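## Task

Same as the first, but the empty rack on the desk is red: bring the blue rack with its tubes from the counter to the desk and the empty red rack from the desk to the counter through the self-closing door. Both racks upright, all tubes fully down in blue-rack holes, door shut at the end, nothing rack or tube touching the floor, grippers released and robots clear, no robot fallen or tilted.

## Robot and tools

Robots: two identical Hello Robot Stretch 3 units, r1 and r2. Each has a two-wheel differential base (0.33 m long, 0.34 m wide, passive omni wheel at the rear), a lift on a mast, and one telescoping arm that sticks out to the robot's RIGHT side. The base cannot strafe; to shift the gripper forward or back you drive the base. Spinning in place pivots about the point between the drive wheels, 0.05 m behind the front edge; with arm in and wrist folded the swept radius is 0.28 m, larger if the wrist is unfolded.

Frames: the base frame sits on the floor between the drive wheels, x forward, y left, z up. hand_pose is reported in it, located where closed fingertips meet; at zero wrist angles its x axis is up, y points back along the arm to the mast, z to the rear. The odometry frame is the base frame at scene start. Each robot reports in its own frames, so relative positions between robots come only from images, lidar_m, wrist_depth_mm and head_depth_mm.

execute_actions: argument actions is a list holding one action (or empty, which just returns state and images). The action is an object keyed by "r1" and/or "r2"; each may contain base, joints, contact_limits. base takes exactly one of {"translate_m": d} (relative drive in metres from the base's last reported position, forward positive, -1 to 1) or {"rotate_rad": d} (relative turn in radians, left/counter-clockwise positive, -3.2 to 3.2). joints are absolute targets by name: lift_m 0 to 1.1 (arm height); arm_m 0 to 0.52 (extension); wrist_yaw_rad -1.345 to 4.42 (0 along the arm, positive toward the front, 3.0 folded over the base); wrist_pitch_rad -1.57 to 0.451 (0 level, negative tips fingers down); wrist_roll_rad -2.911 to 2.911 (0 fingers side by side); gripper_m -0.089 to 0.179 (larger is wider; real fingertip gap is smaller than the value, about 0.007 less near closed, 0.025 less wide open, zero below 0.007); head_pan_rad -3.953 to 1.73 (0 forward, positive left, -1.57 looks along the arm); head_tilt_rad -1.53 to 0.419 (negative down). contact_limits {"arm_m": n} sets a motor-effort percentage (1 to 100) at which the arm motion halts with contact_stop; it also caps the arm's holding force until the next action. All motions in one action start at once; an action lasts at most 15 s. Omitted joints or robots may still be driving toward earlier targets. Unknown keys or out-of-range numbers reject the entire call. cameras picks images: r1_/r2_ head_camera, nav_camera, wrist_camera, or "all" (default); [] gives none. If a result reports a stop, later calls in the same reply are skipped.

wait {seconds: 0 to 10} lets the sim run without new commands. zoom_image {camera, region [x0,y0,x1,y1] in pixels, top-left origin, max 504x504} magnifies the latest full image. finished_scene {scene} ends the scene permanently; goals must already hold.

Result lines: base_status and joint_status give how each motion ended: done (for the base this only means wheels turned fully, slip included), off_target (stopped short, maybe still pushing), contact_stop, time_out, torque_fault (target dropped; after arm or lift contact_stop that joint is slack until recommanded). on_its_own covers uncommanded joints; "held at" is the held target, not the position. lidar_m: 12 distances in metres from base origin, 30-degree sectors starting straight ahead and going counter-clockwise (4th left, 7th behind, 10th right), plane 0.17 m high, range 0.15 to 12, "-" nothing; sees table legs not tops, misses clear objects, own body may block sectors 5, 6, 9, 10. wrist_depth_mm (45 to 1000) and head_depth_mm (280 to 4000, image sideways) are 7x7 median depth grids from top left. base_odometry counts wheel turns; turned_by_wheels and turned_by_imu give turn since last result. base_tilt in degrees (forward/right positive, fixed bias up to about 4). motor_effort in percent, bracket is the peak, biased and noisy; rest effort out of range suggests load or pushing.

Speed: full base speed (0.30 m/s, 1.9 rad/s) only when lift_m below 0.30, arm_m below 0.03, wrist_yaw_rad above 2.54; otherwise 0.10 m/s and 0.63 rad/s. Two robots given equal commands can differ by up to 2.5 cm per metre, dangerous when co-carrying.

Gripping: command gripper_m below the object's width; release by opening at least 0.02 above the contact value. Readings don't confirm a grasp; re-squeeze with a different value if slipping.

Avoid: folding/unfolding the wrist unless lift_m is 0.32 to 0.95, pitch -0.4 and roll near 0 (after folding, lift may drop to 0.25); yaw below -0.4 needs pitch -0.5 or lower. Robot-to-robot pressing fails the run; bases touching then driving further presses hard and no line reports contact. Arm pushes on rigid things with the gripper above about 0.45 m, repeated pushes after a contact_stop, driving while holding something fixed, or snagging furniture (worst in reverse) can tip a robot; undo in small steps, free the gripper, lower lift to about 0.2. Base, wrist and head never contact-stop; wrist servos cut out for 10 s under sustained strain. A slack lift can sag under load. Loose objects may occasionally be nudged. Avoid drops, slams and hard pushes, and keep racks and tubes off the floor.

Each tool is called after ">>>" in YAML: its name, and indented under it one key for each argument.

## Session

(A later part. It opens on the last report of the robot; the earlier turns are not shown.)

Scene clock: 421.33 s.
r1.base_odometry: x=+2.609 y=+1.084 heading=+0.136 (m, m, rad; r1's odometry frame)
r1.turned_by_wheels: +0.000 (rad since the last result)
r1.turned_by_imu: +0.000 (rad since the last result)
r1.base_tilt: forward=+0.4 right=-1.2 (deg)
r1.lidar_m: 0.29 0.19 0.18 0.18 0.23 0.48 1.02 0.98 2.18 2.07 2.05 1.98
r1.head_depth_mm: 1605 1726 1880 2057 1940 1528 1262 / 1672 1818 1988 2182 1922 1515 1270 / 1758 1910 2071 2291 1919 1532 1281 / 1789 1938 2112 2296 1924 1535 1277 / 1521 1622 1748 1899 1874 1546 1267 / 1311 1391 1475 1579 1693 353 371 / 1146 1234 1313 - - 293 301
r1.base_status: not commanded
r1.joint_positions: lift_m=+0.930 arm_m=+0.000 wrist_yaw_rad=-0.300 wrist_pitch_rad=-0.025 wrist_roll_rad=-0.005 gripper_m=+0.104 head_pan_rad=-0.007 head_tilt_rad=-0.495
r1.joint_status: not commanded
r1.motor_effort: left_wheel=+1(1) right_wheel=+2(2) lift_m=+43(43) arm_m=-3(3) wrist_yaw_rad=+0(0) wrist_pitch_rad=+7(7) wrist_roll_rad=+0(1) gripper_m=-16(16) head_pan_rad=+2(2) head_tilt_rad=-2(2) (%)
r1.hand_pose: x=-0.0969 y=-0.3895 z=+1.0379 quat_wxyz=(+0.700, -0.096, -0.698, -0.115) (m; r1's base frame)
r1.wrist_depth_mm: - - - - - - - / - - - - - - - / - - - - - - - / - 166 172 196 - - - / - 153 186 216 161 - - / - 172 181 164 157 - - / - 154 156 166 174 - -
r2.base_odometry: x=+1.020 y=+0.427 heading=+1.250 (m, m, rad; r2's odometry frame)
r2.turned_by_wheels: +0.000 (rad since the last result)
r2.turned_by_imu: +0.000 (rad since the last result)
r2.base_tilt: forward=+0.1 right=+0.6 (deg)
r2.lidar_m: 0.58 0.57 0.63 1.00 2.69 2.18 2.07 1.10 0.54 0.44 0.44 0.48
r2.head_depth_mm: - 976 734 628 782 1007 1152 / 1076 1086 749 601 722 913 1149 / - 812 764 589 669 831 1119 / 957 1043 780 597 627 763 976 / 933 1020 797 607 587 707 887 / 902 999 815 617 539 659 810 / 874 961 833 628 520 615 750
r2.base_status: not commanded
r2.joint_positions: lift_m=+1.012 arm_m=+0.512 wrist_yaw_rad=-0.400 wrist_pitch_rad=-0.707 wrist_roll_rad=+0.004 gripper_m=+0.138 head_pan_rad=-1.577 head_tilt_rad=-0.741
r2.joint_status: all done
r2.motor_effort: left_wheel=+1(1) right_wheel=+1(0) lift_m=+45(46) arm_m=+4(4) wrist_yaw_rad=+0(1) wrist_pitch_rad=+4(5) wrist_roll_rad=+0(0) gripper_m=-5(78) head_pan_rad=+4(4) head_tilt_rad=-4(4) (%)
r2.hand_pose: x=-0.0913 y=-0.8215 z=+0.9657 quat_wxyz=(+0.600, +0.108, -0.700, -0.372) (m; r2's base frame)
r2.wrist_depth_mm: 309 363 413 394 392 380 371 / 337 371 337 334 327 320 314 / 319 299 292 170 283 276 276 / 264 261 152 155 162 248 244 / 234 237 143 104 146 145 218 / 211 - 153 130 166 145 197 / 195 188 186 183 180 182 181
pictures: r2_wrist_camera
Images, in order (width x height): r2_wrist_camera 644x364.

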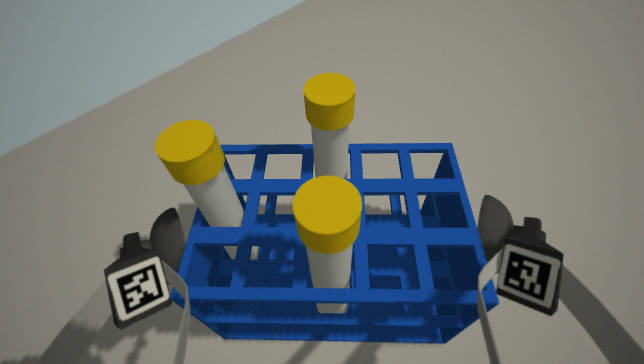

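>>> execute_actions:
  actions:
    - {"r2": {"joints": {"gripper_m": 0.126}}}
  cameras: ["r2_wrist_camera"]

>>> execute_actions:
  actions:
    - {"r2": {"joints": {"gripper_m": 0.114}}}
  cameras: ["r2_wrist_camera"]

Scene clock: 428.63 s.
r1.base_odometry: x=+2.609 y=+1.084 heading=+0.136 (m, m, rad; r1's odometry frame)
r1.turned_by_wheels: +0.000 (rad since the last result)
r1.turned_by_imu: -0.001 (rad since the last result)
r1.base_tilt: forward=+0.4 right=-1.2 (deg)
r1.lidar_m: 0.29 0.19 0.18 0.18 0.23 0.48 1.01 0.98 2.17 2.07 2.05 1.98
r1.head_depth_mm: 1603 1730 1899 2074 1925 1534 1266 / 1675 1808 1996 2168 1921 1532 1260 / 1762 1897 2075 2288 1931 1528 1265 / 1774 1939 2111 2294 1941 1538 1269 / 1520 1628 1741 1892 1870 1543 1270 / 1304 1390 1479 1589 1701 353 371 / 1149 1234 1312 - - 294 300
r1.base_status: not commanded
r1.joint_positions: lift_m=+0.930 arm_m=+0.000 wrist_yaw_rad=-0.300 wrist_pitch_rad=-0.025 wrist_roll_rad=-0.005 gripper_m=+0.104 head_pan_rad=-0.007 head_tilt_rad=-0.495
r1.joint_status: not commanded
r1.motor_effort: left_wheel=+1(1) right_wheel=+1(2) lift_m=+43(43) arm_m=-3(3) wrist_yaw_rad=+0(0) wrist_pitch_rad=+7(7) wrist_roll_rad=+0(0) gripper_m=-16(16) head_pan_rad=+3(3) head_tilt_rad=-2(2) (%)
r1.hand_pose: x=-0.0969 y=-0.3895 z=+1.0379 quat_wxyz=(+0.700, -0.096, -0.698, -0.115) (m; r1's base frame)
r1.wrist_depth_mm: - - - - - - - / - - - - - - - / - - - - - - - / - 167 172 196 - - - / - 154 187 215 160 - - / - 172 182 165 157 - - / - 154 155 166 174 - -
r2.base_odometry: x=+1.020 y=+0.427 heading=+1.250 (m, m, rad; r2's odometry frame)
r2.turned_by_wheels: +0.000 (rad since the last result)
r2.turned_by_imu: +0.001 (rad since the last result)
r2.base_tilt: forward=+0.1 right=+0.6 (deg)
r2.lidar_m: 0.57 0.57 0.63 1.00 2.69 2.18 2.06 1.09 0.54 0.44 0.44 0.48
r2.head_depth_mm: - 975 735 627 784 1005 1154 / 1071 1087 748 600 722 906 1153 / - 811 765 589 673 831 1113 / 956 1048 781 596 627 761 980 / 933 1026 798 606 589 707 887 / 904 1003 812 616 538 658 812 / 870 963 833 627 520 615 748
r2.base_status: not commanded
r2.joint_positions: lift_m=+1.012 arm_m=+0.512 wrist_yaw_rad=-0.400 wrist_pitch_rad=-0.707 wrist_roll_rad=+0.005 gripper_m=+0.127 head_pan_rad=-1.577 head_tilt_rad=-0.741
r2.joint_status: all done
r2.motor_effort: left_wheel=+0(0) right_wheel=+1(1) lift_m=+45(45) arm_m=+5(5) wrist_yaw_rad=-1(0) wrist_pitch_rad=+3(3) wrist_roll_rad=+0(0) gripper_m=-10(62) head_pan_rad=+4(5) head_tilt_rad=-4(3) (%)
r2.hand_pose: x=-0.0913 y=-0.8215 z=+0.9657 quat_wxyz=(+0.600, +0.108, -0.700, -0.372) (m; r2's base frame)
r2.wrist_depth_mm: 310 363 419 398 392 381 368 / 334 372 339 331 328 322 316 / 318 297 293 171 284 280 277 / 265 256 152 156 162 248 243 / 236 237 144 98 145 146 217 / 212 - 153 129 165 145 197 / 194 191 185 182 181 182 180
pictures: r2_wrist_camera
Images, in order (width x height): r2_wrist_camera 644x364.

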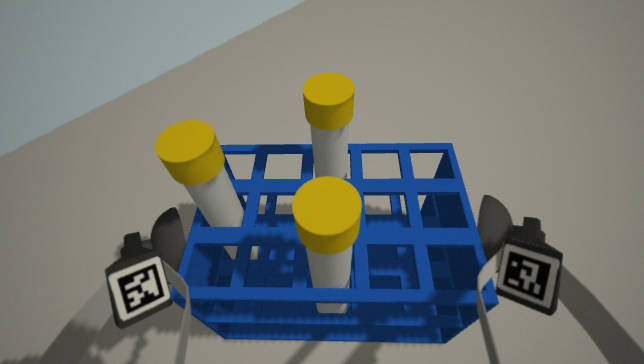

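Scene clock: 429.23 s.
r1.base_odometry: x=+2.609 y=+1.084 heading=+0.136 (m, m, rad; r1's odometry frame)
r1.turned_by_wheels: +0.000 (rad since the last result)
r1.turned_by_imu: +0.000 (rad since the last result)
r1.base_tilt: forward=+0.4 right=-1.2 (deg)
r1.lidar_m: 0.29 0.19 0.18 0.18 0.23 0.49 1.01 0.98 2.17 2.07 2.05 1.98
r1.head_depth_mm: 1611 1729 1895 2072 1926 1521 1269 / 1671 1838 2012 2219 1908 1524 1255 / 1761 1919 2100 2294 1924 1526 1270 / 1784 1938 2122 2305 1944 1535 1271 / 1518 1630 1757 1876 1861 1539 1269 / 1310 1393 1482 1579 1692 353 370 / 1152 1234 1311 - - 293 300
r1.base_status: not commanded
r1.joint_positions: lift_m=+0.930 arm_m=+0.000 wrist_yaw_rad=-0.300 wrist_pitch_rad=-0.025 wrist_roll_rad=-0.005 gripper_m=+0.104 head_pan_rad=-0.007 head_tilt_rad=-0.495
r1.joint_status: not commanded
r1.motor_effort: left_wheel=+1(1) right_wheel=+2(2) lift_m=+43(43) arm_m=-3(3) wrist_yaw_rad=+0(0) wrist_pitch_rad=+7(7) wrist_roll_rad=+0(0) gripper_m=-15(17) head_pan_rad=+3(2) head_tilt_rad=-2(2) (%)
r1.hand_pose: x=-0.0969 y=-0.3895 z=+1.0379 quat_wxyz=(+0.700, -0.096, -0.698, -0.115) (m; r1's base frame)
r1.wrist_depth_mm: - - - - - - - / - - - - - - - / - - - - - - - / - 166 172 196 - - - / - 155 186 215 161 - - / - 173 180 165 158 - - / - 154 157 166 173 - -
r2.base_odometry: x=+1.020 y=+0.427 heading=+1.250 (m, m, rad; r2's odometry frame)
r2.turned_by_wheels: +0.000 (rad since the last result)
r2.turned_by_imu: +0.000 (rad since the last result)
r2.base_tilt: forward=+0.1 right=+0.6 (deg)
r2.lidar_m: 0.57 0.57 0.63 1.00 2.69 2.17 2.06 1.10 0.54 0.44 0.44 0.48
r2.head_depth_mm: - 978 736 628 785 1006 1155 / 1075 1088 749 601 722 907 1143 / - 812 764 589 671 829 1117 / 957 1045 780 596 628 763 980 / 934 1020 798 605 589 708 889 / 898 999 815 616 538 660 812 / 872 968 832 628 520 618 748
r2.base_status: not commanded
r2.joint_positions: lift_m=+1.012 arm_m=+0.512 wrist_yaw_rad=-0.400 wrist_pitch_rad=-0.707 wrist_roll_rad=+0.005 gripper_m=+0.115 head_pan_rad=-1.577 head_tilt_rad=-0.741
r2.joint_status: all done
r2.motor_effort: left_wheel=+0(0) right_wheel=+0(1) lift_m=+44(45) arm_m=+5(5) wrist_yaw_rad=+0(1) wrist_pitch_rad=+4(4) wrist_roll_rad=+0(0) gripper_m=-16(67) head_pan_rad=+4(4) head_tilt_rad=-4(4) (%)
r2.hand_pose: x=-0.0913 y=-0.8215 z=+0.9657 quat_wxyz=(+0.600, +0.108, -0.700, -0.372) (m; r2's base frame)
r2.wrist_depth_mm: 313 366 422 395 391 377 372 / 333 371 340 334 327 320 315 / 331 299 292 171 283 280 276 / 264 257 153 155 161 246 242 / 237 238 144 98 146 145 218 / 211 - 154 129 165 145 198 / 194 192 184 182 181 182 181
pictures: r2_wrist_camera
Images, in order (width x height): r2_wrist_camera 644x364.

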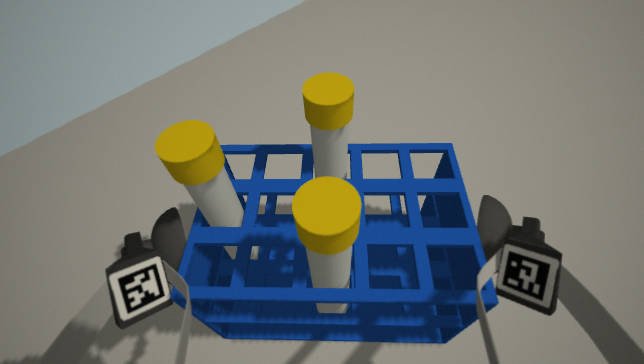

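>>> execute_actions:
  actions:
    - {"r2": {"joints": {"arm_m": 0.4}}}
  cameras: ["r2_wrist_camera"]

>>> execute_actions:
  actions:
    - {"r2": {"joints": {"gripper_m": 0.16}}}
  cameras: []

>>> execute_actions:
  actions:
    - {"r2": {"joints": {"lift_m": 1.09}}}
  cameras: []

>>> execute_actions:
  actions:
    - {"r2": {"base": {"translate_m": -0.028}, "joints": {"wrist_pitch_rad": -1.05, "arm_m": 0.466}}}
  cameras: ["r2_wrist_camera"]

Scene clock: 448.20 s.
r1.base_odometry: x=+2.609 y=+1.084 heading=+0.136 (m, m, rad; r1's odometry frame)
r1.turned_by_wheels: +0.000 (rad since the last result)
r1.turned_by_imu: -0.001 (rad since the last result)
r1.base_tilt: forward=+0.3 right=-1.3 (deg)
r1.lidar_m: 0.29 0.19 0.18 0.18 0.23 0.48 1.02 0.98 2.17 2.07 2.05 1.99
r1.head_depth_mm: 1600 1743 1901 2087 1914 1528 1264 / 1680 1820 1993 2180 1924 1522 1262 / 1748 1907 2118 2253 1936 1521 1269 / 1781 1932 2106 2279 1916 1526 1269 / 1521 1633 1753 1877 1871 1541 1276 / 1308 1394 1487 1568 1700 353 370 / 1146 1232 1313 - - 294 301
r1.base_status: not commanded
r1.joint_positions: lift_m=+0.930 arm_m=+0.000 wrist_yaw_rad=-0.300 wrist_pitch_rad=-0.025 wrist_roll_rad=-0.005 gripper_m=+0.104 head_pan_rad=-0.007 head_tilt_rad=-0.495
r1.joint_status: not commanded
r1.motor_effort: left_wheel=+0(1) right_wheel=+2(2) lift_m=+43(42) arm_m=-3(3) wrist_yaw_rad=+0(0) wrist_pitch_rad=+7(7) wrist_roll_rad=+1(0) gripper_m=-15(16) head_pan_rad=+3(3) head_tilt_rad=-2(2) (%)
r1.hand_pose: x=-0.0969 y=-0.3895 z=+1.0379 quat_wxyz=(+0.700, -0.096, -0.698, -0.115) (m; r1's base frame)
r1.wrist_depth_mm: - - - - - - - / - - - - - - - / - - - - - - - / - 166 172 196 - - - / - 155 187 215 161 - - / - 172 180 165 157 - - / - 154 157 166 173 - -
r2.base_odometry: x=+1.020 y=+0.427 heading=+1.250 (m, m, rad; r2's odometry frame)
r2.turned_by_wheels: +0.000 (rad since the last result)
r2.turned_by_imu: +0.001 (rad since the last result)
r2.base_tilt: forward=+0.1 right=+0.6 (deg)
r2.lidar_m: 0.58 0.57 0.63 0.99 2.68 2.17 2.07 1.10 0.54 0.44 0.44 0.48
r2.head_depth_mm: - 973 729 627 781 1004 1154 / - 1007 693 601 724 913 1142 / - - 718 588 671 832 1124 / 952 1029 780 597 626 764 978 / 934 1023 797 606 589 707 889 / 903 997 814 617 537 658 811 / 874 966 834 626 520 616 746
r2.base_status: not commanded
r2.joint_positions: lift_m=+1.012 arm_m=+0.400 wrist_yaw_rad=-0.400 wrist_pitch_rad=-0.705 wrist_roll_rad=+0.005 gripper_m=+0.115 head_pan_rad=-1.577 head_tilt_rad=-0.741
r2.joint_status: all done
r2.motor_effort: left_wheel=+1(1) right_wheel=+0(0) lift_m=+44(44) arm_m=-3(5) wrist_yaw_rad=+0(0) wrist_pitch_rad=+2(4) wrist_roll_rad=-1(1) gripper_m=-16(16) head_pan_rad=+4(4) head_tilt_rad=-3(4) (%)
r2.hand_pose: x=-0.0914 y=-0.7107 z=+0.9662 quat_wxyz=(+0.600, +0.107, -0.700, -0.372) (m; r2's base frame)
r2.wrist_depth_mm: 394 434 410 397 392 385 373 / 356 347 340 330 329 323 319 / 302 298 293 172 283 280 275 / 270 256 152 156 161 249 243 / 237 238 144 97 145 145 218 / 212 - 154 130 165 145 199 / 195 190 185 183 181 183 181
pictures: r2_wrist_camera
Images, in order (width x height): r2_wrist_camera 644x364.

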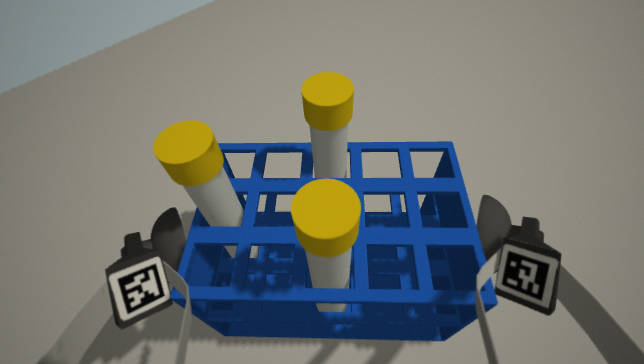

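Scene clock: 449.13 s.
r1.base_odometry: x=+2.609 y=+1.084 heading=+0.136 (m, m, rad; r1's odometry frame)
r1.turned_by_wheels: +0.000 (rad since the last result)
r1.turned_by_imu: +0.000 (rad since the last result)
r1.base_tilt: forward=+0.4 right=-1.3 (deg)
r1.lidar_m: 0.29 0.19 0.18 0.18 0.23 0.48 1.01 0.98 2.18 2.07 2.05 1.99
r1.head_depth_mm: 1600 1739 1914 2056 1917 1531 1257 / 1685 1817 1979 2183 1918 1540 1270 / 1752 1901 2095 2314 1941 1521 1272 / 1784 1938 2105 2259 1934 1540 1270 / 1521 1622 1741 1907 1882 1546 1269 / 1310 1389 1479 1573 1706 353 370 / 1147 1222 1317 - - 293 301
r1.base_status: not commanded
r1.joint_positions: lift_m=+0.930 arm_m=+0.000 wrist_yaw_rad=-0.300 wrist_pitch_rad=-0.025 wrist_roll_rad=-0.005 gripper_m=+0.104 head_pan_rad=-0.007 head_tilt_rad=-0.495
r1.joint_status: not commanded
r1.motor_effort: left_wheel=+0(1) right_wheel=+2(2) lift_m=+42(43) arm_m=-3(3) wrist_yaw_rad=+0(0) wrist_pitch_rad=+7(7) wrist_roll_rad=+0(1) gripper_m=-16(17) head_pan_rad=+2(2) head_tilt_rad=-2(3) (%)
r1.hand_pose: x=-0.0969 y=-0.3895 z=+1.0379 quat_wxyz=(+0.700, -0.096, -0.698, -0.115) (m; r1's base frame)
r1.wrist_depth_mm: - - - - - - - / - - - - - - - / - - - - - - - / - 166 172 196 - - - / - 154 188 216 161 - - / - 172 181 165 157 - - / - 155 157 166 174 - -
r2.base_odometry: x=+1.020 y=+0.427 heading=+1.250 (m, m, rad; r2's odometry frame)
r2.turned_by_wheels: +0.000 (rad since the last result)
r2.turned_by_imu: +0.000 (rad since the last result)
r2.base_tilt: forward=+0.1 right=+0.6 (deg)
r2.lidar_m: 0.57 0.57 0.63 1.00 2.69 2.17 2.06 1.10 0.54 0.44 0.43 0.48
r2.head_depth_mm: - 975 731 628 782 1008 1163 / - 1003 698 601 723 909 1146 / - - 711 589 672 831 1114 / 951 1034 777 595 628 764 974 / 932 1021 793 607 589 706 886 / 900 998 815 616 537 659 811 / 875 962 835 628 520 616 746
r2.base_status: not commanded
r2.joint_positions: lift_m=+1.012 arm_m=+0.400 wrist_yaw_rad=-0.400 wrist_pitch_rad=-0.708 wrist_roll_rad=+0.005 gripper_m=+0.160 head_pan_rad=-1.577 head_tilt_rad=-0.741
r2.joint_status: all done
r2.motor_effort: left_wheel=+1(1) right_wheel=-1(0) lift_m=+44(45) arm_m=-3(3) wrist_yaw_rad=-1(1) wrist_pitch_rad=+4(4) wrist_roll_rad=-1(1) gripper_m=+0(83) head_pan_rad=+4(5) head_tilt_rad=-4(3) (%)
r2.hand_pose: x=-0.0912 y=-0.7102 z=+0.9657 quat_wxyz=(+0.600, +0.108, -0.700, -0.372) (m; r2's base frame)
r2.wrist_depth_mm: 394 425 403 395 383 379 367 / 352 346 338 333 324 320 313 / 304 298 290 171 282 278 276 / 263 256 152 153 160 244 241 / 235 238 143 101 146 183 218 / 212 - 141 130 166 145 201 / 192 189 184 182 180 183 182
pictures: none
No camera images: the call's "cameras" was empty. Leave "cameras" out to get every camera's image.

Scene clock: 450.67 s.
r1.base_odometry: x=+2.609 y=+1.084 heading=+0.136 (m, m, rad; r1's odometry frame)
r1.turned_by_wheels: +0.000 (rad since the last result)
r1.turned_by_imu: +0.000 (rad since the last result)
r1.base_tilt: forward=+0.3 right=-1.2 (deg)
r1.lidar_m: 0.29 0.19 0.18 0.18 0.23 0.48 1.02 0.98 2.17 2.07 2.05 1.99
r1.head_depth_mm: 1606 1743 1884 2041 1916 1529 1259 / 1673 1840 1951 2191 1913 1516 1264 / 1763 1904 2094 2289 1935 1530 1270 / 1770 1918 2100 2302 1935 1534 1267 / 1521 1634 1753 1901 1880 1534 1271 / 1315 1394 1476 1579 1695 353 370 / 1145 1233 1317 - - 293 300
r1.base_status: not commanded
r1.joint_positions: lift_m=+0.930 arm_m=+0.000 wrist_yaw_rad=-0.300 wrist_pitch_rad=-0.025 wrist_roll_rad=-0.005 gripper_m=+0.104 head_pan_rad=-0.007 head_tilt_rad=-0.495
r1.joint_status: not commanded
r1.motor_effort: left_wheel=+1(0) right_wheel=+2(1) lift_m=+43(43) arm_m=-4(3) wrist_yaw_rad=+0(0) wrist_pitch_rad=+7(7) wrist_roll_rad=+0(1) gripper_m=-16(16) head_pan_rad=+3(2) head_tilt_rad=-3(2) (%)
r1.hand_pose: x=-0.0969 y=-0.3895 z=+1.0379 quat_wxyz=(+0.700, -0.096, -0.698, -0.115) (m; r1's base frame)
r1.wrist_depth_mm: - - - - - - - / - - - - - - - / - - - - - - - / - 167 173 196 - - - / - 154 188 215 161 - - / - 172 180 165 157 - - / - 154 156 167 174 - -
r2.base_odometry: x=+1.020 y=+0.427 heading=+1.250 (m, m, rad; r2's odometry frame)
r2.turned_by_wheels: +0.000 (rad since the last result)
r2.turned_by_imu: +0.000 (rad since the last result)
r2.base_tilt: forward=+0.1 right=+0.6 (deg)
r2.lidar_m: 0.57 0.57 0.63 0.99 2.68 2.18 2.06 1.10 0.54 0.44 0.44 0.48
r2.head_depth_mm: 1084 1095 735 628 785 1009 1151 / 1062 1004 694 600 723 910 1151 / - 1004 709 591 671 830 1112 / 963 1028 780 595 628 763 975 / 933 1018 798 607 589 706 885 / 901 1001 814 615 538 658 812 / 872 967 833 628 520 615 748
r2.base_status: not commanded
r2.joint_positions: lift_m=+1.090 arm_m=+0.400 wrist_yaw_rad=-0.400 wrist_pitch_rad=-0.708 wrist_roll_rad=+0.005 gripper_m=+0.160 head_pan_rad=-1.577 head_tilt_rad=-0.741
r2.joint_status: all done
r2.motor_effort: left_wheel=+0(1) right_wheel=+0(0) lift_m=+47(48) arm_m=-3(3) wrist_yaw_rad=-1(1) wrist_pitch_rad=+4(4) wrist_roll_rad=-1(0) gripper_m=+0(1) head_pan_rad=+5(4) head_tilt_rad=-3(3) (%)
r2.hand_pose: x=-0.0912 y=-0.7100 z=+1.0434 quat_wxyz=(+0.600, +0.108, -0.700, -0.373) (m; r2's base frame)
r2.wrist_depth_mm: 387 455 540 548 538 518 519 / 422 480 461 465 449 441 433 / 435 411 404 399 388 386 385 / 367 360 352 345 344 342 335 / 323 325 311 229 302 310 301 / 294 - 276 206 238 273 275 / 266 261 253 217 244 253 250
pictures: none
No camera images: the call's "cameras" was empty. Leave "cameras" out to get every camera's image.

Scene clock: 453.13 s.
r1.base_odometry: x=+2.609 y=+1.084 heading=+0.136 (m, m, rad; r1's odometry frame)
r1.turned_by_wheels: +0.000 (rad since the last result)
r1.turned_by_imu: +0.000 (rad since the last result)
r1.base_tilt: forward=+0.4 right=-1.3 (deg)
r1.lidar_m: 0.29 0.19 0.18 0.18 0.23 0.48 1.01 0.98 2.17 2.05 2.05 1.98
r1.head_depth_mm: 1611 1739 1900 2078 1905 1525 1266 / 1677 1812 1967 2197 1923 1519 1269 / 1750 1892 2067 2309 1914 1526 1267 / 1781 1935 2121 2311 1924 1537 1272 / 1523 1631 1753 1901 1889 1532 1273 / 1312 1386 1476 1568 1709 353 370 / 1151 1240 1317 - - 294 300
r1.base_status: not commanded
r1.joint_positions: lift_m=+0.930 arm_m=+0.000 wrist_yaw_rad=-0.300 wrist_pitch_rad=-0.025 wrist_roll_rad=-0.005 gripper_m=+0.104 head_pan_rad=-0.007 head_tilt_rad=-0.495
r1.joint_status: not commanded
r1.motor_effort: left_wheel=+1(1) right_wheel=+1(2) lift_m=+42(43) arm_m=-3(3) wrist_yaw_rad=+0(0) wrist_pitch_rad=+7(7) wrist_roll_rad=+0(1) gripper_m=-15(16) head_pan_rad=+2(3) head_tilt_rad=-3(2) (%)
r1.hand_pose: x=-0.0969 y=-0.3895 z=+1.0379 quat_wxyz=(+0.700, -0.096, -0.698, -0.115) (m; r1's base frame)
r1.wrist_depth_mm: - - - - - - - / - - - - - - - / - - - - - - - / - 166 172 197 - - - / - 154 187 214 161 - - / - 172 181 164 158 - - / - 155 156 167 173 - -
r2.base_odometry: x=+1.011 y=+0.400 heading=+1.250 (m, m, rad; r2's odometry frame)
r2.turned_by_wheels: +0.000 (rad since the last result)
r2.turned_by_imu: +0.000 (rad since the last result)
r2.base_tilt: forward=+0.1 right=+0.6 (deg)
r2.lidar_m: 0.60 0.60 0.66 1.04 2.68 2.14 2.04 1.12 0.56 0.45 0.45 0.49
r2.head_depth_mm: 1093 1035 736 633 802 1035 1158 / 1062 1077 694 616 743 932 1163 / - 727 708 593 688 854 1128 / 978 1051 751 596 644 784 1005 / 941 1023 797 605 605 727 907 / 910 1005 818 615 544 675 833 / 881 973 833 626 531 630 767
r2.base_status: done
r2.joint_positions: lift_m=+1.090 arm_m=+0.466 wrist_yaw_rad=-0.400 wrist_pitch_rad=-1.051 wrist_roll_rad=+0.005 gripper_m=+0.160 head_pan_rad=-1.577 head_tilt_rad=-0.741
r2.joint_status: all done
r2.motor_effort: left_wheel=+1(1) right_wheel=+0(4) lift_m=+47(46) arm_m=+4(6) wrist_yaw_rad=+0(2) wrist_pitch_rad=+0(4) wrist_roll_rad=-1(1) gripper_m=+0(1) head_pan_rad=+4(4) head_tilt_rad=-4(3) (%)
r2.hand_pose: x=-0.0629 y=-0.7084 z=+0.9941 quat_wxyz=(+0.527, +0.225, -0.671, -0.470) (m; r2's base frame)
r2.wrist_depth_mm: 315 309 307 301 301 302 295 / 298 293 290 290 287 284 281 / 282 279 276 273 271 269 265 / 268 266 193 179 183 254 254 / 254 256 171 213 206 246 242 / 243 - 198 122 180 232 231 / 231 231 229 226 224 224 223
pictures: r2_wrist_camera
Images, in order (width x height): r2_wrist_camera 644x364.

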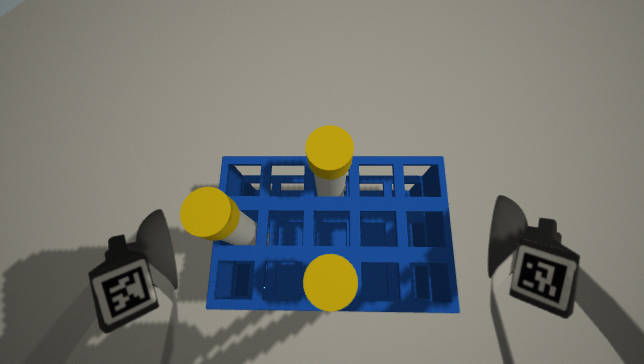

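>>> execute_actions:
  actions:
    - {"r2": {"joints": {"lift_m": 1.048}}}
  cameras: []

>>> execute_actions:
  actions:
    - {"r2": {"joints": {"gripper_m": 0.138}}}
  cameras: ["r2_wrist_camera"]

Scene clock: 457.23 s.
r1.base_odometry: x=+2.609 y=+1.084 heading=+0.136 (m, m, rad; r1's odometry frame)
r1.turned_by_wheels: +0.000 (rad since the last result)
r1.turned_by_imu: -0.001 (rad since the last result)
r1.base_tilt: forward=+0.3 right=-1.3 (deg)
r1.lidar_m: 0.29 0.19 0.18 0.18 0.23 0.48 1.02 0.98 2.17 2.05 2.06 1.98
r1.head_depth_mm: 1611 1739 1899 2058 1937 1516 1259 / 1680 1828 1994 2192 1936 1523 1262 / 1737 1895 2095 2283 1933 1530 1268 / 1785 1918 2118 2280 1944 1542 1271 / 1504 1630 1765 1894 1875 1532 1276 / 1315 1403 1477 1585 1695 352 371 / 1147 1233 1306 - - 293 301
r1.base_status: not commanded
r1.joint_positions: lift_m=+0.930 arm_m=+0.000 wrist_yaw_rad=-0.300 wrist_pitch_rad=-0.025 wrist_roll_rad=-0.005 gripper_m=+0.104 head_pan_rad=-0.007 head_tilt_rad=-0.495
r1.joint_status: not commanded
r1.motor_effort: left_wheel=+1(0) right_wheel=+1(1) lift_m=+43(42) arm_m=-3(3) wrist_yaw_rad=+0(0) wrist_pitch_rad=+7(7) wrist_roll_rad=+0(0) gripper_m=-16(16) head_pan_rad=+3(2) head_tilt_rad=-2(3) (%)
r1.hand_pose: x=-0.0969 y=-0.3895 z=+1.0379 quat_wxyz=(+0.700, -0.096, -0.698, -0.115) (m; r1's base frame)
r1.wrist_depth_mm: - - - - - - - / - - - - - - - / - - - - - - - / - 165 172 197 - - - / - 154 189 214 161 - - / - 172 179 165 157 - - / - 155 156 166 173 - -
r2.base_odometry: x=+1.011 y=+0.400 heading=+1.250 (m, m, rad; r2's odometry frame)
r2.turned_by_wheels: +0.000 (rad since the last result)
r2.turned_by_imu: +0.001 (rad since the last result)
r2.base_tilt: forward=+0.1 right=+0.7 (deg)
r2.lidar_m: 0.60 0.60 0.66 1.04 2.68 2.15 2.04 1.12 0.56 0.45 0.45 0.49
r2.head_depth_mm: 1135 1037 734 632 803 1031 1162 / 1062 1072 691 616 741 933 1158 / - 726 707 591 689 854 1127 / 963 1044 749 596 644 784 1005 / 941 1025 796 606 604 724 911 / 912 1003 814 616 545 674 830 / 878 970 832 627 529 631 768
r2.base_status: not commanded
r2.joint_positions: lift_m=+1.048 arm_m=+0.466 wrist_yaw_rad=-0.400 wrist_pitch_rad=-1.052 wrist_roll_rad=+0.005 gripper_m=+0.160 head_pan_rad=-1.577 head_tilt_rad=-0.741
r2.joint_status: all done
r2.motor_effort: left_wheel=+1(1) right_wheel=+0(0) lift_m=+32(42) arm_m=+4(6) wrist_yaw_rad=+0(1) wrist_pitch_rad=+1(1) wrist_roll_rad=-1(1) gripper_m=+0(0) head_pan_rad=+5(4) head_tilt_rad=-4(4) (%)
r2.hand_pose: x=-0.0629 y=-0.7083 z=+0.9525 quat_wxyz=(+0.527, +0.225, -0.671, -0.470) (m; r2's base frame)
r2.wrist_depth_mm: 263 257 257 255 253 248 247 / 247 244 243 99 240 237 232 / 235 231 227 122 223 225 222 / 223 90 141 139 170 210 212 / 211 209 131 133 161 132 201 / 202 - 140 80 161 145 194 / 193 192 189 186 187 186 187
pictures: none
No camera images: the call's "cameras" was empty. Leave "cameras" out to get every camera's image.

Scene clock: 457.93 s.
r1.base_odometry: x=+2.609 y=+1.084 heading=+0.136 (m, m, rad; r1's odometry frame)
r1.turned_by_wheels: +0.000 (rad since the last result)
r1.turned_by_imu: +0.000 (rad since the last result)
r1.base_tilt: forward=+0.4 right=-1.3 (deg)
r1.lidar_m: 0.29 0.19 0.18 0.18 0.23 0.48 1.02 0.98 2.17 2.04 2.05 1.98
r1.head_depth_mm: 1599 1735 1896 2078 1924 1520 1268 / 1687 1823 1986 2192 1934 1523 1258 / 1763 1904 2097 2288 1933 1521 1268 / 1783 1920 2122 2303 1922 1532 1268 / 1511 1635 1764 1908 1881 1539 1281 / 1316 1392 1483 1577 1707 353 371 / 1146 1237 1313 - - 294 301
r1.base_status: not commanded
r1.joint_positions: lift_m=+0.930 arm_m=+0.000 wrist_yaw_rad=-0.300 wrist_pitch_rad=-0.025 wrist_roll_rad=-0.005 gripper_m=+0.104 head_pan_rad=-0.007 head_tilt_rad=-0.495
r1.joint_status: not commanded
r1.motor_effort: left_wheel=+0(1) right_wheel=+2(2) lift_m=+43(43) arm_m=-3(3) wrist_yaw_rad=+0(0) wrist_pitch_rad=+7(7) wrist_roll_rad=+0(1) gripper_m=-16(16) head_pan_rad=+2(2) head_tilt_rad=-3(3) (%)
r1.hand_pose: x=-0.0969 y=-0.3895 z=+1.0379 quat_wxyz=(+0.700, -0.096, -0.698, -0.115) (m; r1's base frame)
r1.wrist_depth_mm: - - - - - - - / - - - - - - - / - - - - - - - / - 166 172 197 - - - / - 155 187 216 161 - - / - 172 181 164 158 - - / - 154 156 166 174 - -
r2.base_odometry: x=+1.011 y=+0.400 heading=+1.250 (m, m, rad; r2's odometry frame)
r2.turned_by_wheels: +0.000 (rad since the last result)
r2.turned_by_imu: +0.000 (rad since the last result)
r2.base_tilt: forward=+0.1 right=+0.6 (deg)
r2.lidar_m: 0.60 0.60 0.66 1.04 2.68 2.15 2.04 1.12 0.56 0.45 0.45 0.49
r2.head_depth_mm: 1139 1036 736 634 804 1033 1158 / 1072 1076 696 616 741 936 1162 / - 730 708 592 689 852 1132 / 961 1040 747 597 644 784 1003 / 942 1023 799 607 604 727 909 / 909 1002 814 617 545 675 832 / 883 970 834 627 531 632 768
r2.base_status: not commanded
r2.joint_positions: lift_m=+1.048 arm_m=+0.466 wrist_yaw_rad=-0.400 wrist_pitch_rad=-1.051 wrist_roll_rad=+0.005 gripper_m=+0.138 head_pan_rad=-1.577 head_tilt_rad=-0.741
r2.joint_status: all done
r2.motor_effort: left_wheel=+1(1) right_wheel=+0(0) lift_m=+32(32) arm_m=+4(5) wrist_yaw_rad=+0(1) wrist_pitch_rad=+0(1) wrist_roll_rad=-1(1) gripper_m=-7(80) head_pan_rad=+5(5) head_tilt_rad=-4(3) (%)
r2.hand_pose: x=-0.0630 y=-0.7084 z=+0.9526 quat_wxyz=(+0.527, +0.225, -0.671, -0.470) (m; r2's base frame)
r2.wrist_depth_mm: 265 261 260 257 252 252 247 / 248 245 245 239 238 237 235 / 237 234 229 119 224 225 223 / 224 92 140 139 140 212 211 / 214 210 132 133 162 132 202 / 204 - 152 82 163 139 194 / 195 193 189 189 187 186 186
pictures: r2_wrist_camera
Images, in order (width x height): r2_wrist_camera 644x364.

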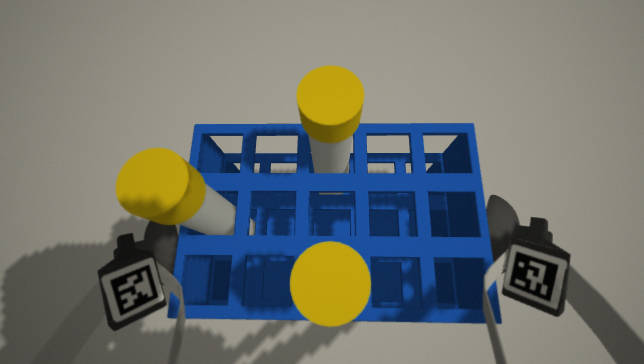

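>>> execute_actions:
  actions:
    - {"r2": {"joints": {"gripper_m": 0.16, "lift_m": 1.09}}}
  cameras: []

>>> execute_actions:
  actions:
    - {"r2": {"base": {"translate_m": 0.031}, "joints": {"wrist_pitch_rad": -0.7, "arm_m": 0.393}}}
  cameras: []

>>> execute_actions:
  actions:
    - {"r2": {"joints": {"lift_m": 1.032}}}
  cameras: []

>>> execute_actions:
  actions:
    - {"r2": {"joints": {"gripper_m": 0.135}}}
  cameras: ["r2_wrist_camera"]

Scene clock: 486.70 s.
r1.base_odometry: x=+2.609 y=+1.084 heading=+0.136 (m, m, rad; r1's odometry frame)
r1.turned_by_wheels: +0.000 (rad since the last result)
r1.turned_by_imu: -0.001 (rad since the last result)
r1.base_tilt: forward=+0.4 right=-1.2 (deg)
r1.lidar_m: 0.29 0.19 0.18 0.18 0.23 0.48 1.02 0.98 2.17 2.04 2.05 1.98
r1.head_depth_mm: 1619 1725 1888 2068 1916 1528 1262 / 1672 1812 1989 2179 1947 1533 1267 / 1761 1907 2094 2286 1933 1517 1265 / 1775 1945 2106 2290 1932 1536 1270 / 1528 1627 1741 1894 1880 1533 1275 / 1304 1391 1481 1574 1675 354 370 / 1149 1235 1307 - - 293 300
r1.base_status: not commanded
r1.joint_positions: lift_m=+0.930 arm_m=+0.000 wrist_yaw_rad=-0.300 wrist_pitch_rad=-0.025 wrist_roll_rad=-0.005 gripper_m=+0.104 head_pan_rad=-0.007 head_tilt_rad=-0.495
r1.joint_status: not commanded
r1.motor_effort: left_wheel=+0(0) right_wheel=+2(2) lift_m=+43(43) arm_m=-3(3) wrist_yaw_rad=+0(0) wrist_pitch_rad=+7(7) wrist_roll_rad=+1(1) gripper_m=-15(16) head_pan_rad=+3(3) head_tilt_rad=-3(2) (%)
r1.hand_pose: x=-0.0969 y=-0.3895 z=+1.0379 quat_wxyz=(+0.700, -0.096, -0.698, -0.115) (m; r1's base frame)
r1.wrist_depth_mm: - - - - - - - / - - - - - - - / - - - - - - - / - 166 173 195 - - - / - 153 187 215 161 - - / - 173 181 165 158 - - / - 155 156 167 173 - -
r2.base_odometry: x=+1.011 y=+0.400 heading=+1.250 (m, m, rad; r2's odometry frame)
r2.turned_by_wheels: +0.000 (rad since the last result)
r2.turned_by_imu: +0.001 (rad since the last result)
r2.base_tilt: forward=+0.1 right=+0.6 (deg)
r2.lidar_m: 0.60 0.60 0.66 1.04 2.68 2.14 2.04 1.12 0.56 0.45 0.45 0.49
r2.head_depth_mm: 1097 1039 735 634 803 1035 1155 / 1063 1073 694 617 742 936 1164 / - 913 708 590 689 850 1132 / 974 1053 752 596 644 784 1007 / 945 1021 796 608 605 727 909 / 910 1001 816 616 544 675 832 / 881 972 832 627 530 631 769
r2.base_status: not commanded
r2.joint_positions: lift_m=+1.090 arm_m=+0.466 wrist_yaw_rad=-0.400 wrist_pitch_rad=-1.052 wrist_roll_rad=+0.005 gripper_m=+0.160 head_pan_rad=-1.577 head_tilt_rad=-0.741
r2.joint_status: all done
r2.motor_effort: left_wheel=+1(1) right_wheel=+0(0) lift_m=+46(48) arm_m=+4(3) wrist_yaw_rad=+0(0) wrist_pitch_rad=+1(1) wrist_roll_rad=-1(1) gripper_m=+0(77) head_pan_rad=+5(5) head_tilt_rad=-4(3) (%)
r2.hand_pose: x=-0.0629 y=-0.7083 z=+0.9940 quat_wxyz=(+0.527, +0.225, -0.671, -0.470) (m; r2's base frame)
r2.wrist_depth_mm: 314 309 311 304 301 300 299 / 295 294 293 288 285 280 278 / 280 277 276 272 273 270 267 / 269 266 194 179 183 257 252 / 253 255 170 212 204 246 241 / 244 - 198 122 179 231 232 / 233 228 229 227 226 222 222
pictures: none
No camera images: the call's "cameras" was empty. Leave "cameras" out to get every camera's image.

Scene clock: 489.10 s.
r1.base_odometry: x=+2.609 y=+1.084 heading=+0.136 (m, m, rad; r1's odometry frame)
r1.turned_by_wheels: +0.000 (rad since the last result)
r1.turned_by_imu: +0.000 (rad since the last result)
r1.base_tilt: forward=+0.5 right=-1.3 (deg)
r1.lidar_m: 0.29 0.19 0.18 0.18 0.23 0.48 1.01 0.98 2.17 2.07 2.05 1.99
r1.head_depth_mm: 1609 1742 1896 2073 1929 1515 1258 / 1669 1834 1982 2188 1922 1526 1265 / 1762 1913 2094 2282 1919 1533 1263 / 1776 1920 2102 2285 1954 1534 1265 / 1511 1614 1743 1891 1881 1546 1272 / 1310 1382 1473 1578 1695 352 370 / 1154 1236 1318 - - 294 300
r1.base_status: not commanded
r1.joint_positions: lift_m=+0.930 arm_m=+0.000 wrist_yaw_rad=-0.300 wrist_pitch_rad=-0.025 wrist_roll_rad=-0.005 gripper_m=+0.104 head_pan_rad=-0.007 head_tilt_rad=-0.495
r1.joint_status: not commanded
r1.motor_effort: left_wheel=+1(1) right_wheel=+2(1) lift_m=+43(43) arm_m=-3(3) wrist_yaw_rad=+0(0) wrist_pitch_rad=+7(7) wrist_roll_rad=+0(0) gripper_m=-15(16) head_pan_rad=+3(2) head_tilt_rad=-2(2) (%)
r1.hand_pose: x=-0.0969 y=-0.3895 z=+1.0379 quat_wxyz=(+0.700, -0.096, -0.698, -0.115) (m; r1's base frame)
r1.wrist_depth_mm: - - - - - - - / - - - - - - - / - - - - - - - / - 166 173 198 - - - / - 154 187 215 160 - - / - 173 181 165 157 - - / - 154 156 166 174 - -
r2.base_odometry: x=+1.021 y=+0.430 heading=+1.250 (m, m, rad; r2's odometry frame)
r2.turned_by_wheels: +0.000 (rad since the last result)
r2.turned_by_imu: +0.001 (rad since the last result)
r2.base_tilt: forward=+0.1 right=+0.6 (deg)
r2.lidar_m: 0.57 0.57 0.63 0.99 2.69 2.18 2.07 1.09 0.54 0.44 0.43 0.48
r2.head_depth_mm: 1085 1089 735 626 781 1007 1154 / 1067 996 696 600 720 908 1148 / - 980 717 587 671 828 1115 / 961 1030 783 597 624 760 970 / 932 1020 796 606 588 707 884 / 901 998 813 617 537 656 810 / 872 963 834 626 520 615 745
r2.base_status: done
r2.joint_positions: lift_m=+1.090 arm_m=+0.393 wrist_yaw_rad=-0.400 wrist_pitch_rad=-0.720 wrist_roll_rad=+0.005 gripper_m=+0.160 head_pan_rad=-1.577 head_tilt_rad=-0.741
r2.joint_status: all done
r2.motor_effort: left_wheel=+1(5) right_wheel=-1(1) lift_m=+47(47) arm_m=-3(7) wrist_yaw_rad=-1(1) wrist_pitch_rad=+10(11) wrist_roll_rad=-1(0) gripper_m=+0(0) head_pan_rad=+5(5) head_tilt_rad=-3(3) (%)
r2.hand_pose: x=-0.0903 y=-0.7010 z=+1.0413 quat_wxyz=(+0.597, +0.112, -0.699, -0.376) (m; r2's base frame)
r2.wrist_depth_mm: 398 465 540 533 528 513 498 / 421 481 461 450 444 434 434 / 432 403 396 391 392 381 374 / 361 358 349 340 341 336 329 / 317 325 303 231 293 308 297 / 290 - 274 202 240 270 274 / 265 261 254 247 245 251 250
pictures: none
No camera images: the call's "cameras" was empty. Leave "cameras" out to get every camera's image.

Scene clock: 490.47 s.
r1.base_odometry: x=+2.609 y=+1.084 heading=+0.136 (m, m, rad; r1's odometry frame)
r1.turned_by_wheels: +0.000 (rad since the last result)
r1.turned_by_imu: +0.000 (rad since the last result)
r1.base_tilt: forward=+0.4 right=-1.2 (deg)
r1.lidar_m: 0.29 0.19 0.18 0.18 0.23 0.48 1.01 0.98 2.17 2.07 2.05 1.98
r1.head_depth_mm: 1619 1724 1893 2077 1925 1505 1259 / 1671 1820 1984 2191 1941 1537 1258 / 1766 1928 2090 2304 1929 1538 1264 / 1791 1941 2118 2295 1934 1534 1273 / 1517 1634 1752 1886 1880 1537 1273 / 1300 1388 1481 1587 1698 353 371 / 1151 1239 1320 - - 293 300
r1.base_status: not commanded
r1.joint_positions: lift_m=+0.930 arm_m=+0.000 wrist_yaw_rad=-0.300 wrist_pitch_rad=-0.025 wrist_roll_rad=-0.005 gripper_m=+0.104 head_pan_rad=-0.007 head_tilt_rad=-0.495
r1.joint_status: not commanded
r1.motor_effort: left_wheel=+1(1) right_wheel=+2(1) lift_m=+42(43) arm_m=-3(3) wrist_yaw_rad=+0(1) wrist_pitch_rad=+7(7) wrist_roll_rad=+0(0) gripper_m=-14(16) head_pan_rad=+3(3) head_tilt_rad=-2(3) (%)
r1.hand_pose: x=-0.0969 y=-0.3895 z=+1.0379 quat_wxyz=(+0.700, -0.096, -0.698, -0.115) (m; r1's base frame)
r1.wrist_depth_mm: - - - - - - - / - - - - - - - / - - - - - - - / - 166 172 196 - - - / - 154 187 216 161 - - / - 173 180 165 157 - - / - 154 156 166 174 - -
r2.base_odometry: x=+1.021 y=+0.430 heading=+1.250 (m, m, rad; r2's odometry frame)
r2.turned_by_wheels: +0.000 (rad since the last result)
r2.turned_by_imu: +0.000 (rad since the last result)
r2.base_tilt: forward=+0.1 right=+0.6 (deg)
r2.lidar_m: 0.57 0.57 0.63 0.99 2.69 2.17 2.07 1.09 0.54 0.44 0.44 0.48
r2.head_depth_mm: - 1033 728 627 781 1008 1153 / 1055 1059 699 600 720 909 1147 / - - 717 587 669 826 1113 / 962 1033 778 596 626 760 980 / 932 1022 797 607 587 704 880 / 901 998 813 616 539 656 810 / 870 962 836 627 520 613 744
r2.base_status: not commanded
r2.joint_positions: lift_m=+1.032 arm_m=+0.393 wrist_yaw_rad=-0.400 wrist_pitch_rad=-0.720 wrist_roll_rad=+0.005 gripper_m=+0.160 head_pan_rad=-1.577 head_tilt_rad=-0.741
r2.joint_status: all done
r2.motor_effort: left_wheel=+1(1) right_wheel=+0(0) lift_m=+32(43) arm_m=-3(3) wrist_yaw_rad=+0(0) wrist_pitch_rad=+10(11) wrist_roll_rad=-1(1) gripper_m=+0(0) head_pan_rad=+5(5) head_tilt_rad=-4(4) (%)
r2.hand_pose: x=-0.0904 y=-0.7011 z=+0.9839 quat_wxyz=(+0.597, +0.112, -0.699, -0.376) (m; r2's base frame)
r2.wrist_depth_mm: 398 444 434 426 416 410 397 / 407 370 364 360 351 348 339 / 324 323 317 293 305 302 295 / 286 281 158 182 258 267 263 / 256 258 174 155 179 246 237 / 228 - 178 176 175 210 218 / 210 205 205 202 201 200 197
pictures: none
No camera images: the call's "cameras" was empty. Leave "cameras" out to get every camera's image.

Scene clock: 491.20 s.
r1.base_odometry: x=+2.609 y=+1.084 heading=+0.136 (m, m, rad; r1's odometry frame)
r1.turned_by_wheels: +0.000 (rad since the last result)
r1.turned_by_imu: +0.000 (rad since the last result)
r1.base_tilt: forward=+0.3 right=-1.3 (deg)
r1.lidar_m: 0.29 0.19 0.18 0.18 0.23 0.48 1.02 0.98 2.17 2.07 2.05 1.98
r1.head_depth_mm: 1619 1741 1902 2075 1931 1518 1255 / 1674 1823 2002 2201 1959 1524 1265 / 1756 1916 2105 2278 1927 1533 1271 / 1768 1925 2102 2293 1920 1545 1265 / 1519 1626 1769 1893 1895 1528 1270 / 1311 1387 1476 1583 1692 353 371 / 1149 1230 1317 - - 294 300
r1.base_status: not commanded
r1.joint_positions: lift_m=+0.930 arm_m=+0.000 wrist_yaw_rad=-0.300 wrist_pitch_rad=-0.025 wrist_roll_rad=-0.005 gripper_m=+0.104 head_pan_rad=-0.007 head_tilt_rad=-0.495
r1.joint_status: not commanded
r1.motor_effort: left_wheel=+1(1) right_wheel=+2(2) lift_m=+43(43) arm_m=-3(3) wrist_yaw_rad=+0(0) wrist_pitch_rad=+7(7) wrist_roll_rad=+0(1) gripper_m=-16(16) head_pan_rad=+2(3) head_tilt_rad=-3(2) (%)
r1.hand_pose: x=-0.0969 y=-0.3895 z=+1.0379 quat_wxyz=(+0.700, -0.096, -0.698, -0.115) (m; r1's base frame)
r1.wrist_depth_mm: - - - - - - - / - - - - - - - / - - - - - - - / - 165 172 198 - - - / - 155 188 216 161 - - / - 174 181 165 158 - - / - 154 157 167 173 - -
r2.base_odometry: x=+1.021 y=+0.430 heading=+1.250 (m, m, rad; r2's odometry frame)
r2.turned_by_wheels: +0.000 (rad since the last result)
r2.turned_by_imu: +0.000 (rad since the last result)
r2.base_tilt: forward=+0.1 right=+0.6 (deg)
r2.lidar_m: 0.57 0.57 0.63 0.99 2.69 2.18 2.07 1.09 0.54 0.44 0.43 0.48
r2.head_depth_mm: - 1034 730 627 782 1005 1150 / 1058 1060 695 601 720 902 1151 / - - 719 587 670 828 1115 / 964 1033 779 596 627 762 973 / 932 1024 797 607 587 705 883 / 903 1000 815 617 538 658 808 / 871 967 834 625 520 614 746
r2.base_status: not commanded
r2.joint_positions: lift_m=+1.032 arm_m=+0.393 wrist_yaw_rad=-0.400 wrist_pitch_rad=-0.719 wrist_roll_rad=+0.005 gripper_m=+0.135 head_pan_rad=-1.577 head_tilt_rad=-0.741
r2.joint_status: all done
r2.motor_effort: left_wheel=+1(1) right_wheel=+0(0) lift_m=+32(32) arm_m=-4(3) wrist_yaw_rad=+0(0) wrist_pitch_rad=+10(10) wrist_roll_rad=-1(1) gripper_m=-4(81) head_pan_rad=+5(4) head_tilt_rad=-3(4) (%)
r2.hand_pose: x=-0.0904 y=-0.7013 z=+0.9841 quat_wxyz=(+0.598, +0.112, -0.699, -0.376) (m; r2's base frame)
r2.wrist_depth_mm: 402 446 436 419 414 409 394 / 401 374 365 353 351 345 344 / 326 321 319 296 308 302 296 / 289 284 178 182 214 270 264 / 256 260 172 140 182 244 236 / 230 - 177 175 175 209 218 / 213 204 206 202 202 199 198
pictures: r2_wrist_camera
Images, in order (width x height): r2_wrist_camera 644x364.

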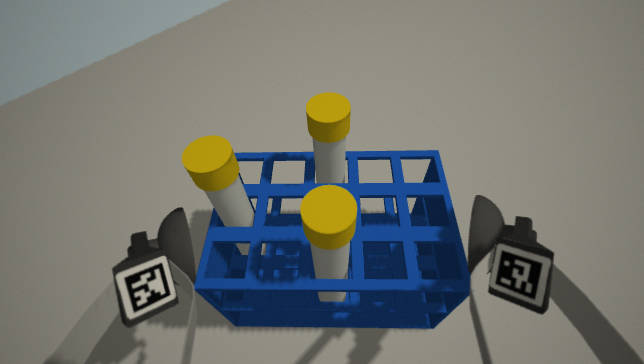

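>>> execute_actions:
  actions: []

Scene clock: 502.20 s.
r1.base_odometry: x=+2.609 y=+1.084 heading=+0.136 (m, m, rad; r1's odometry frame)
r1.turned_by_wheels: +0.000 (rad since the last result)
r1.turned_by_imu: -0.002 (rad since the last result)
r1.base_tilt: forward=+0.4 right=-1.2 (deg)
r1.lidar_m: 0.29 0.19 0.18 0.18 0.23 0.48 1.02 0.98 2.17 2.07 2.05 1.99
r1.head_depth_mm: 1611 1743 1885 2064 1924 1530 1264 / 1671 1820 1969 2206 1914 1524 1272 / 1752 1907 2113 2275 1935 1537 1284 / 1769 1949 2085 2265 1921 1538 1273 / 1518 1629 1753 1893 1860 1533 1271 / 1320 1395 1478 1585 1687 353 371 / 1148 1239 1318 - - 294 301
r1.base_status: not commanded
r1.joint_positions: lift_m=+0.930 arm_m=+0.000 wrist_yaw_rad=-0.300 wrist_pitch_rad=-0.025 wrist_roll_rad=-0.005 gripper_m=+0.104 head_pan_rad=-0.007 head_tilt_rad=-0.495
r1.joint_status: not commanded
r1.motor_effort: left_wheel=+0(1) right_wheel=+2(2) lift_m=+43(43) arm_m=-3(3) wrist_yaw_rad=+0(0) wrist_pitch_rad=+7(7) wrist_roll_rad=+0(1) gripper_m=-15(16) head_pan_rad=+2(3) head_tilt_rad=-2(2) (%)
r1.hand_pose: x=-0.0969 y=-0.3895 z=+1.0379 quat_wxyz=(+0.700, -0.096, -0.698, -0.115) (m; r1's base frame)
r1.wrist_depth_mm: - - - - - - - / - - - - - - - / - - - - - - - / - 166 172 196 - - - / - 154 187 215 161 - - / - 173 181 165 157 - - / - 154 157 167 174 - -
r2.base_odometry: x=+1.021 y=+0.430 heading=+1.250 (m, m, rad; r2's odometry frame)
r2.turned_by_wheels: +0.000 (rad since the last result)
r2.turned_by_imu: +0.002 (rad since the last result)
r2.base_tilt: forward=+0.1 right=+0.6 (deg)
r2.lidar_m: 0.57 0.57 0.63 0.99 2.69 2.18 2.07 1.09 0.54 0.44 0.43 0.48
r2.head_depth_mm: - 1032 729 628 779 1004 1155 / 1060 1059 696 602 721 909 1147 / - - 716 588 669 828 1116 / 963 1032 777 597 625 765 976 / 935 1019 797 606 587 704 885 / 900 1002 816 616 538 657 809 / 871 960 836 627 520 616 746
r2.base_status: not commanded
r2.joint_positions: lift_m=+1.032 arm_m=+0.393 wrist_yaw_rad=-0.400 wrist_pitch_rad=-0.719 wrist_roll_rad=+0.005 gripper_m=+0.135 head_pan_rad=-1.577 head_tilt_rad=-0.741
r2.joint_status: all done
r2.motor_effort: left_wheel=+1(1) right_wheel=+0(0) lift_m=+32(32) arm_m=-3(3) wrist_yaw_rad=-1(0) wrist_pitch_rad=+10(10) wrist_roll_rad=-1(1) gripper_m=-3(81) head_pan_rad=+4(4) head_tilt_rad=-4(4) (%)
r2.hand_pose: x=-0.0904 y=-0.7013 z=+0.9841 quat_wxyz=(+0.598, +0.112, -0.699, -0.376) (m; r2's base frame)
r2.wrist_depth_mm: 401 446 433 427 412 402 395 / 402 372 369 356 359 346 342 / 329 319 318 293 309 300 294 / 286 286 177 182 212 269 263 / 255 256 171 142 182 244 238 / 231 - 178 176 175 210 218 / 213 205 205 203 201 201 199
pictures: r1_head_camera (sideways: a quarter turn clockwise sets it upright), r1_nav_camera (sideways: a quarter turn counterclockwise sets it upright), r1_wrist_camera, r2_head_camera (sideways: a quarter turn clockwise sets it upright), r2_nav_camera (sideways: a quarter turn counterclockwise sets it upright), r2_wrist_camera
Images, in order (width x height): r1_head_camera 896x504, r1_nav_camera 672x504, r1_wrist_camera 644x364, r2_head_camera 896x504, r2_nav_camera 672x504, r2_wrist_camera 644x364.

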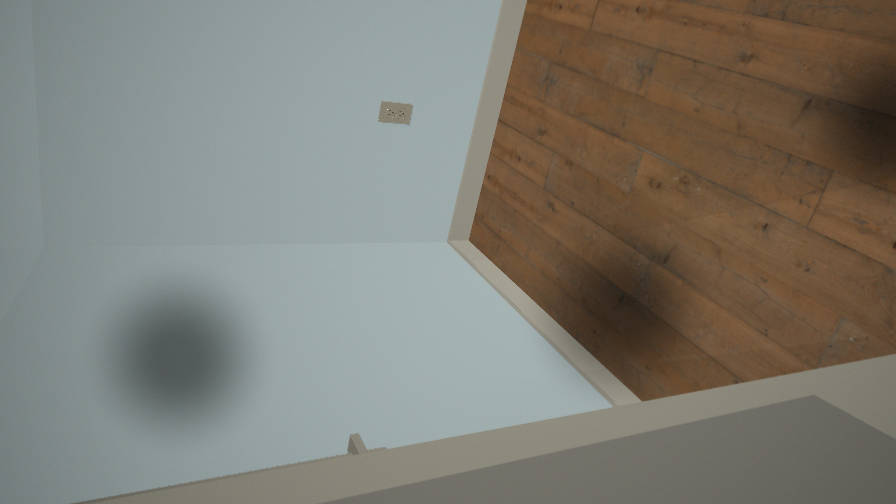

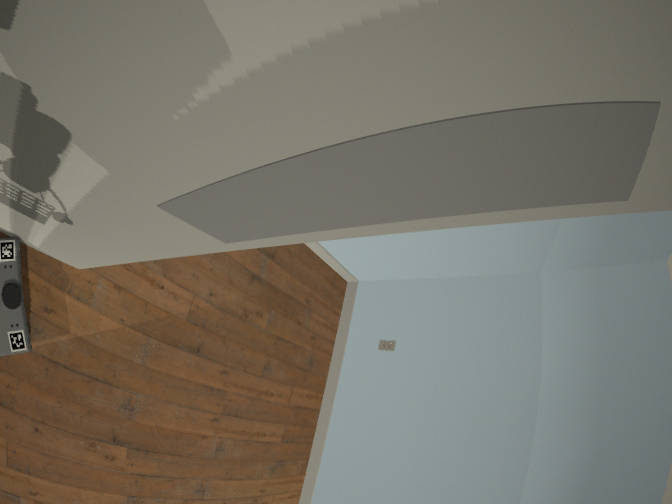

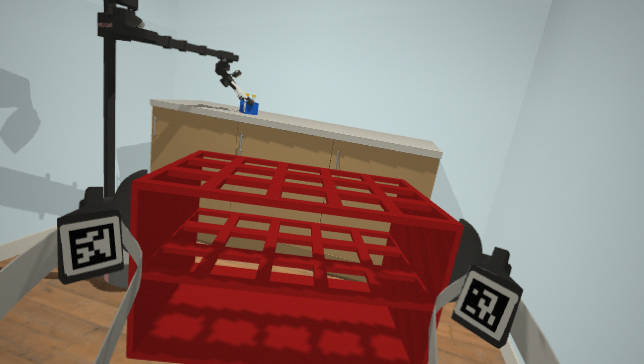

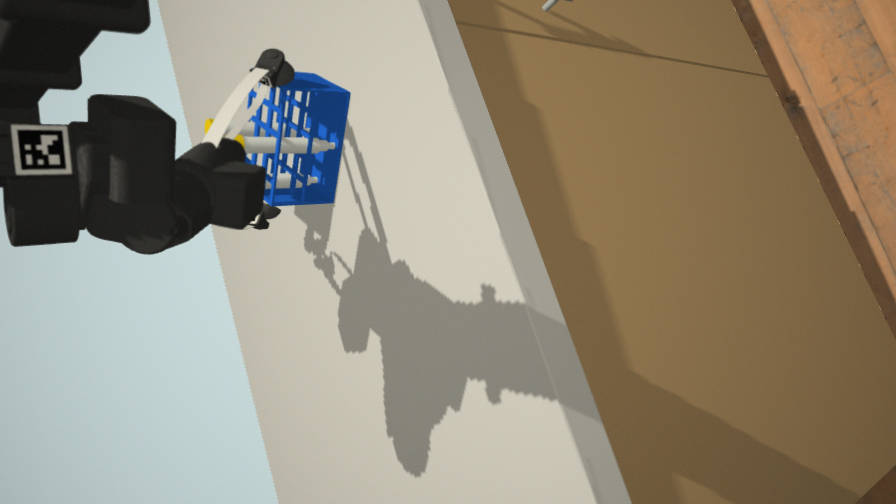

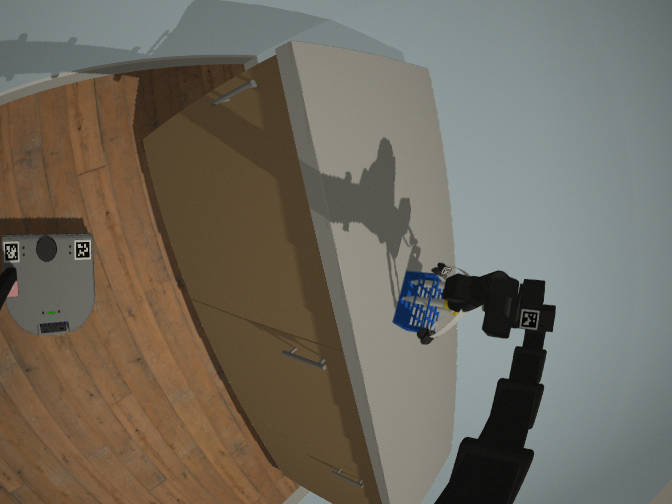

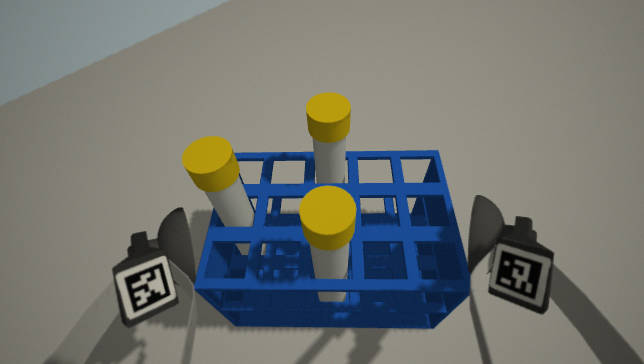

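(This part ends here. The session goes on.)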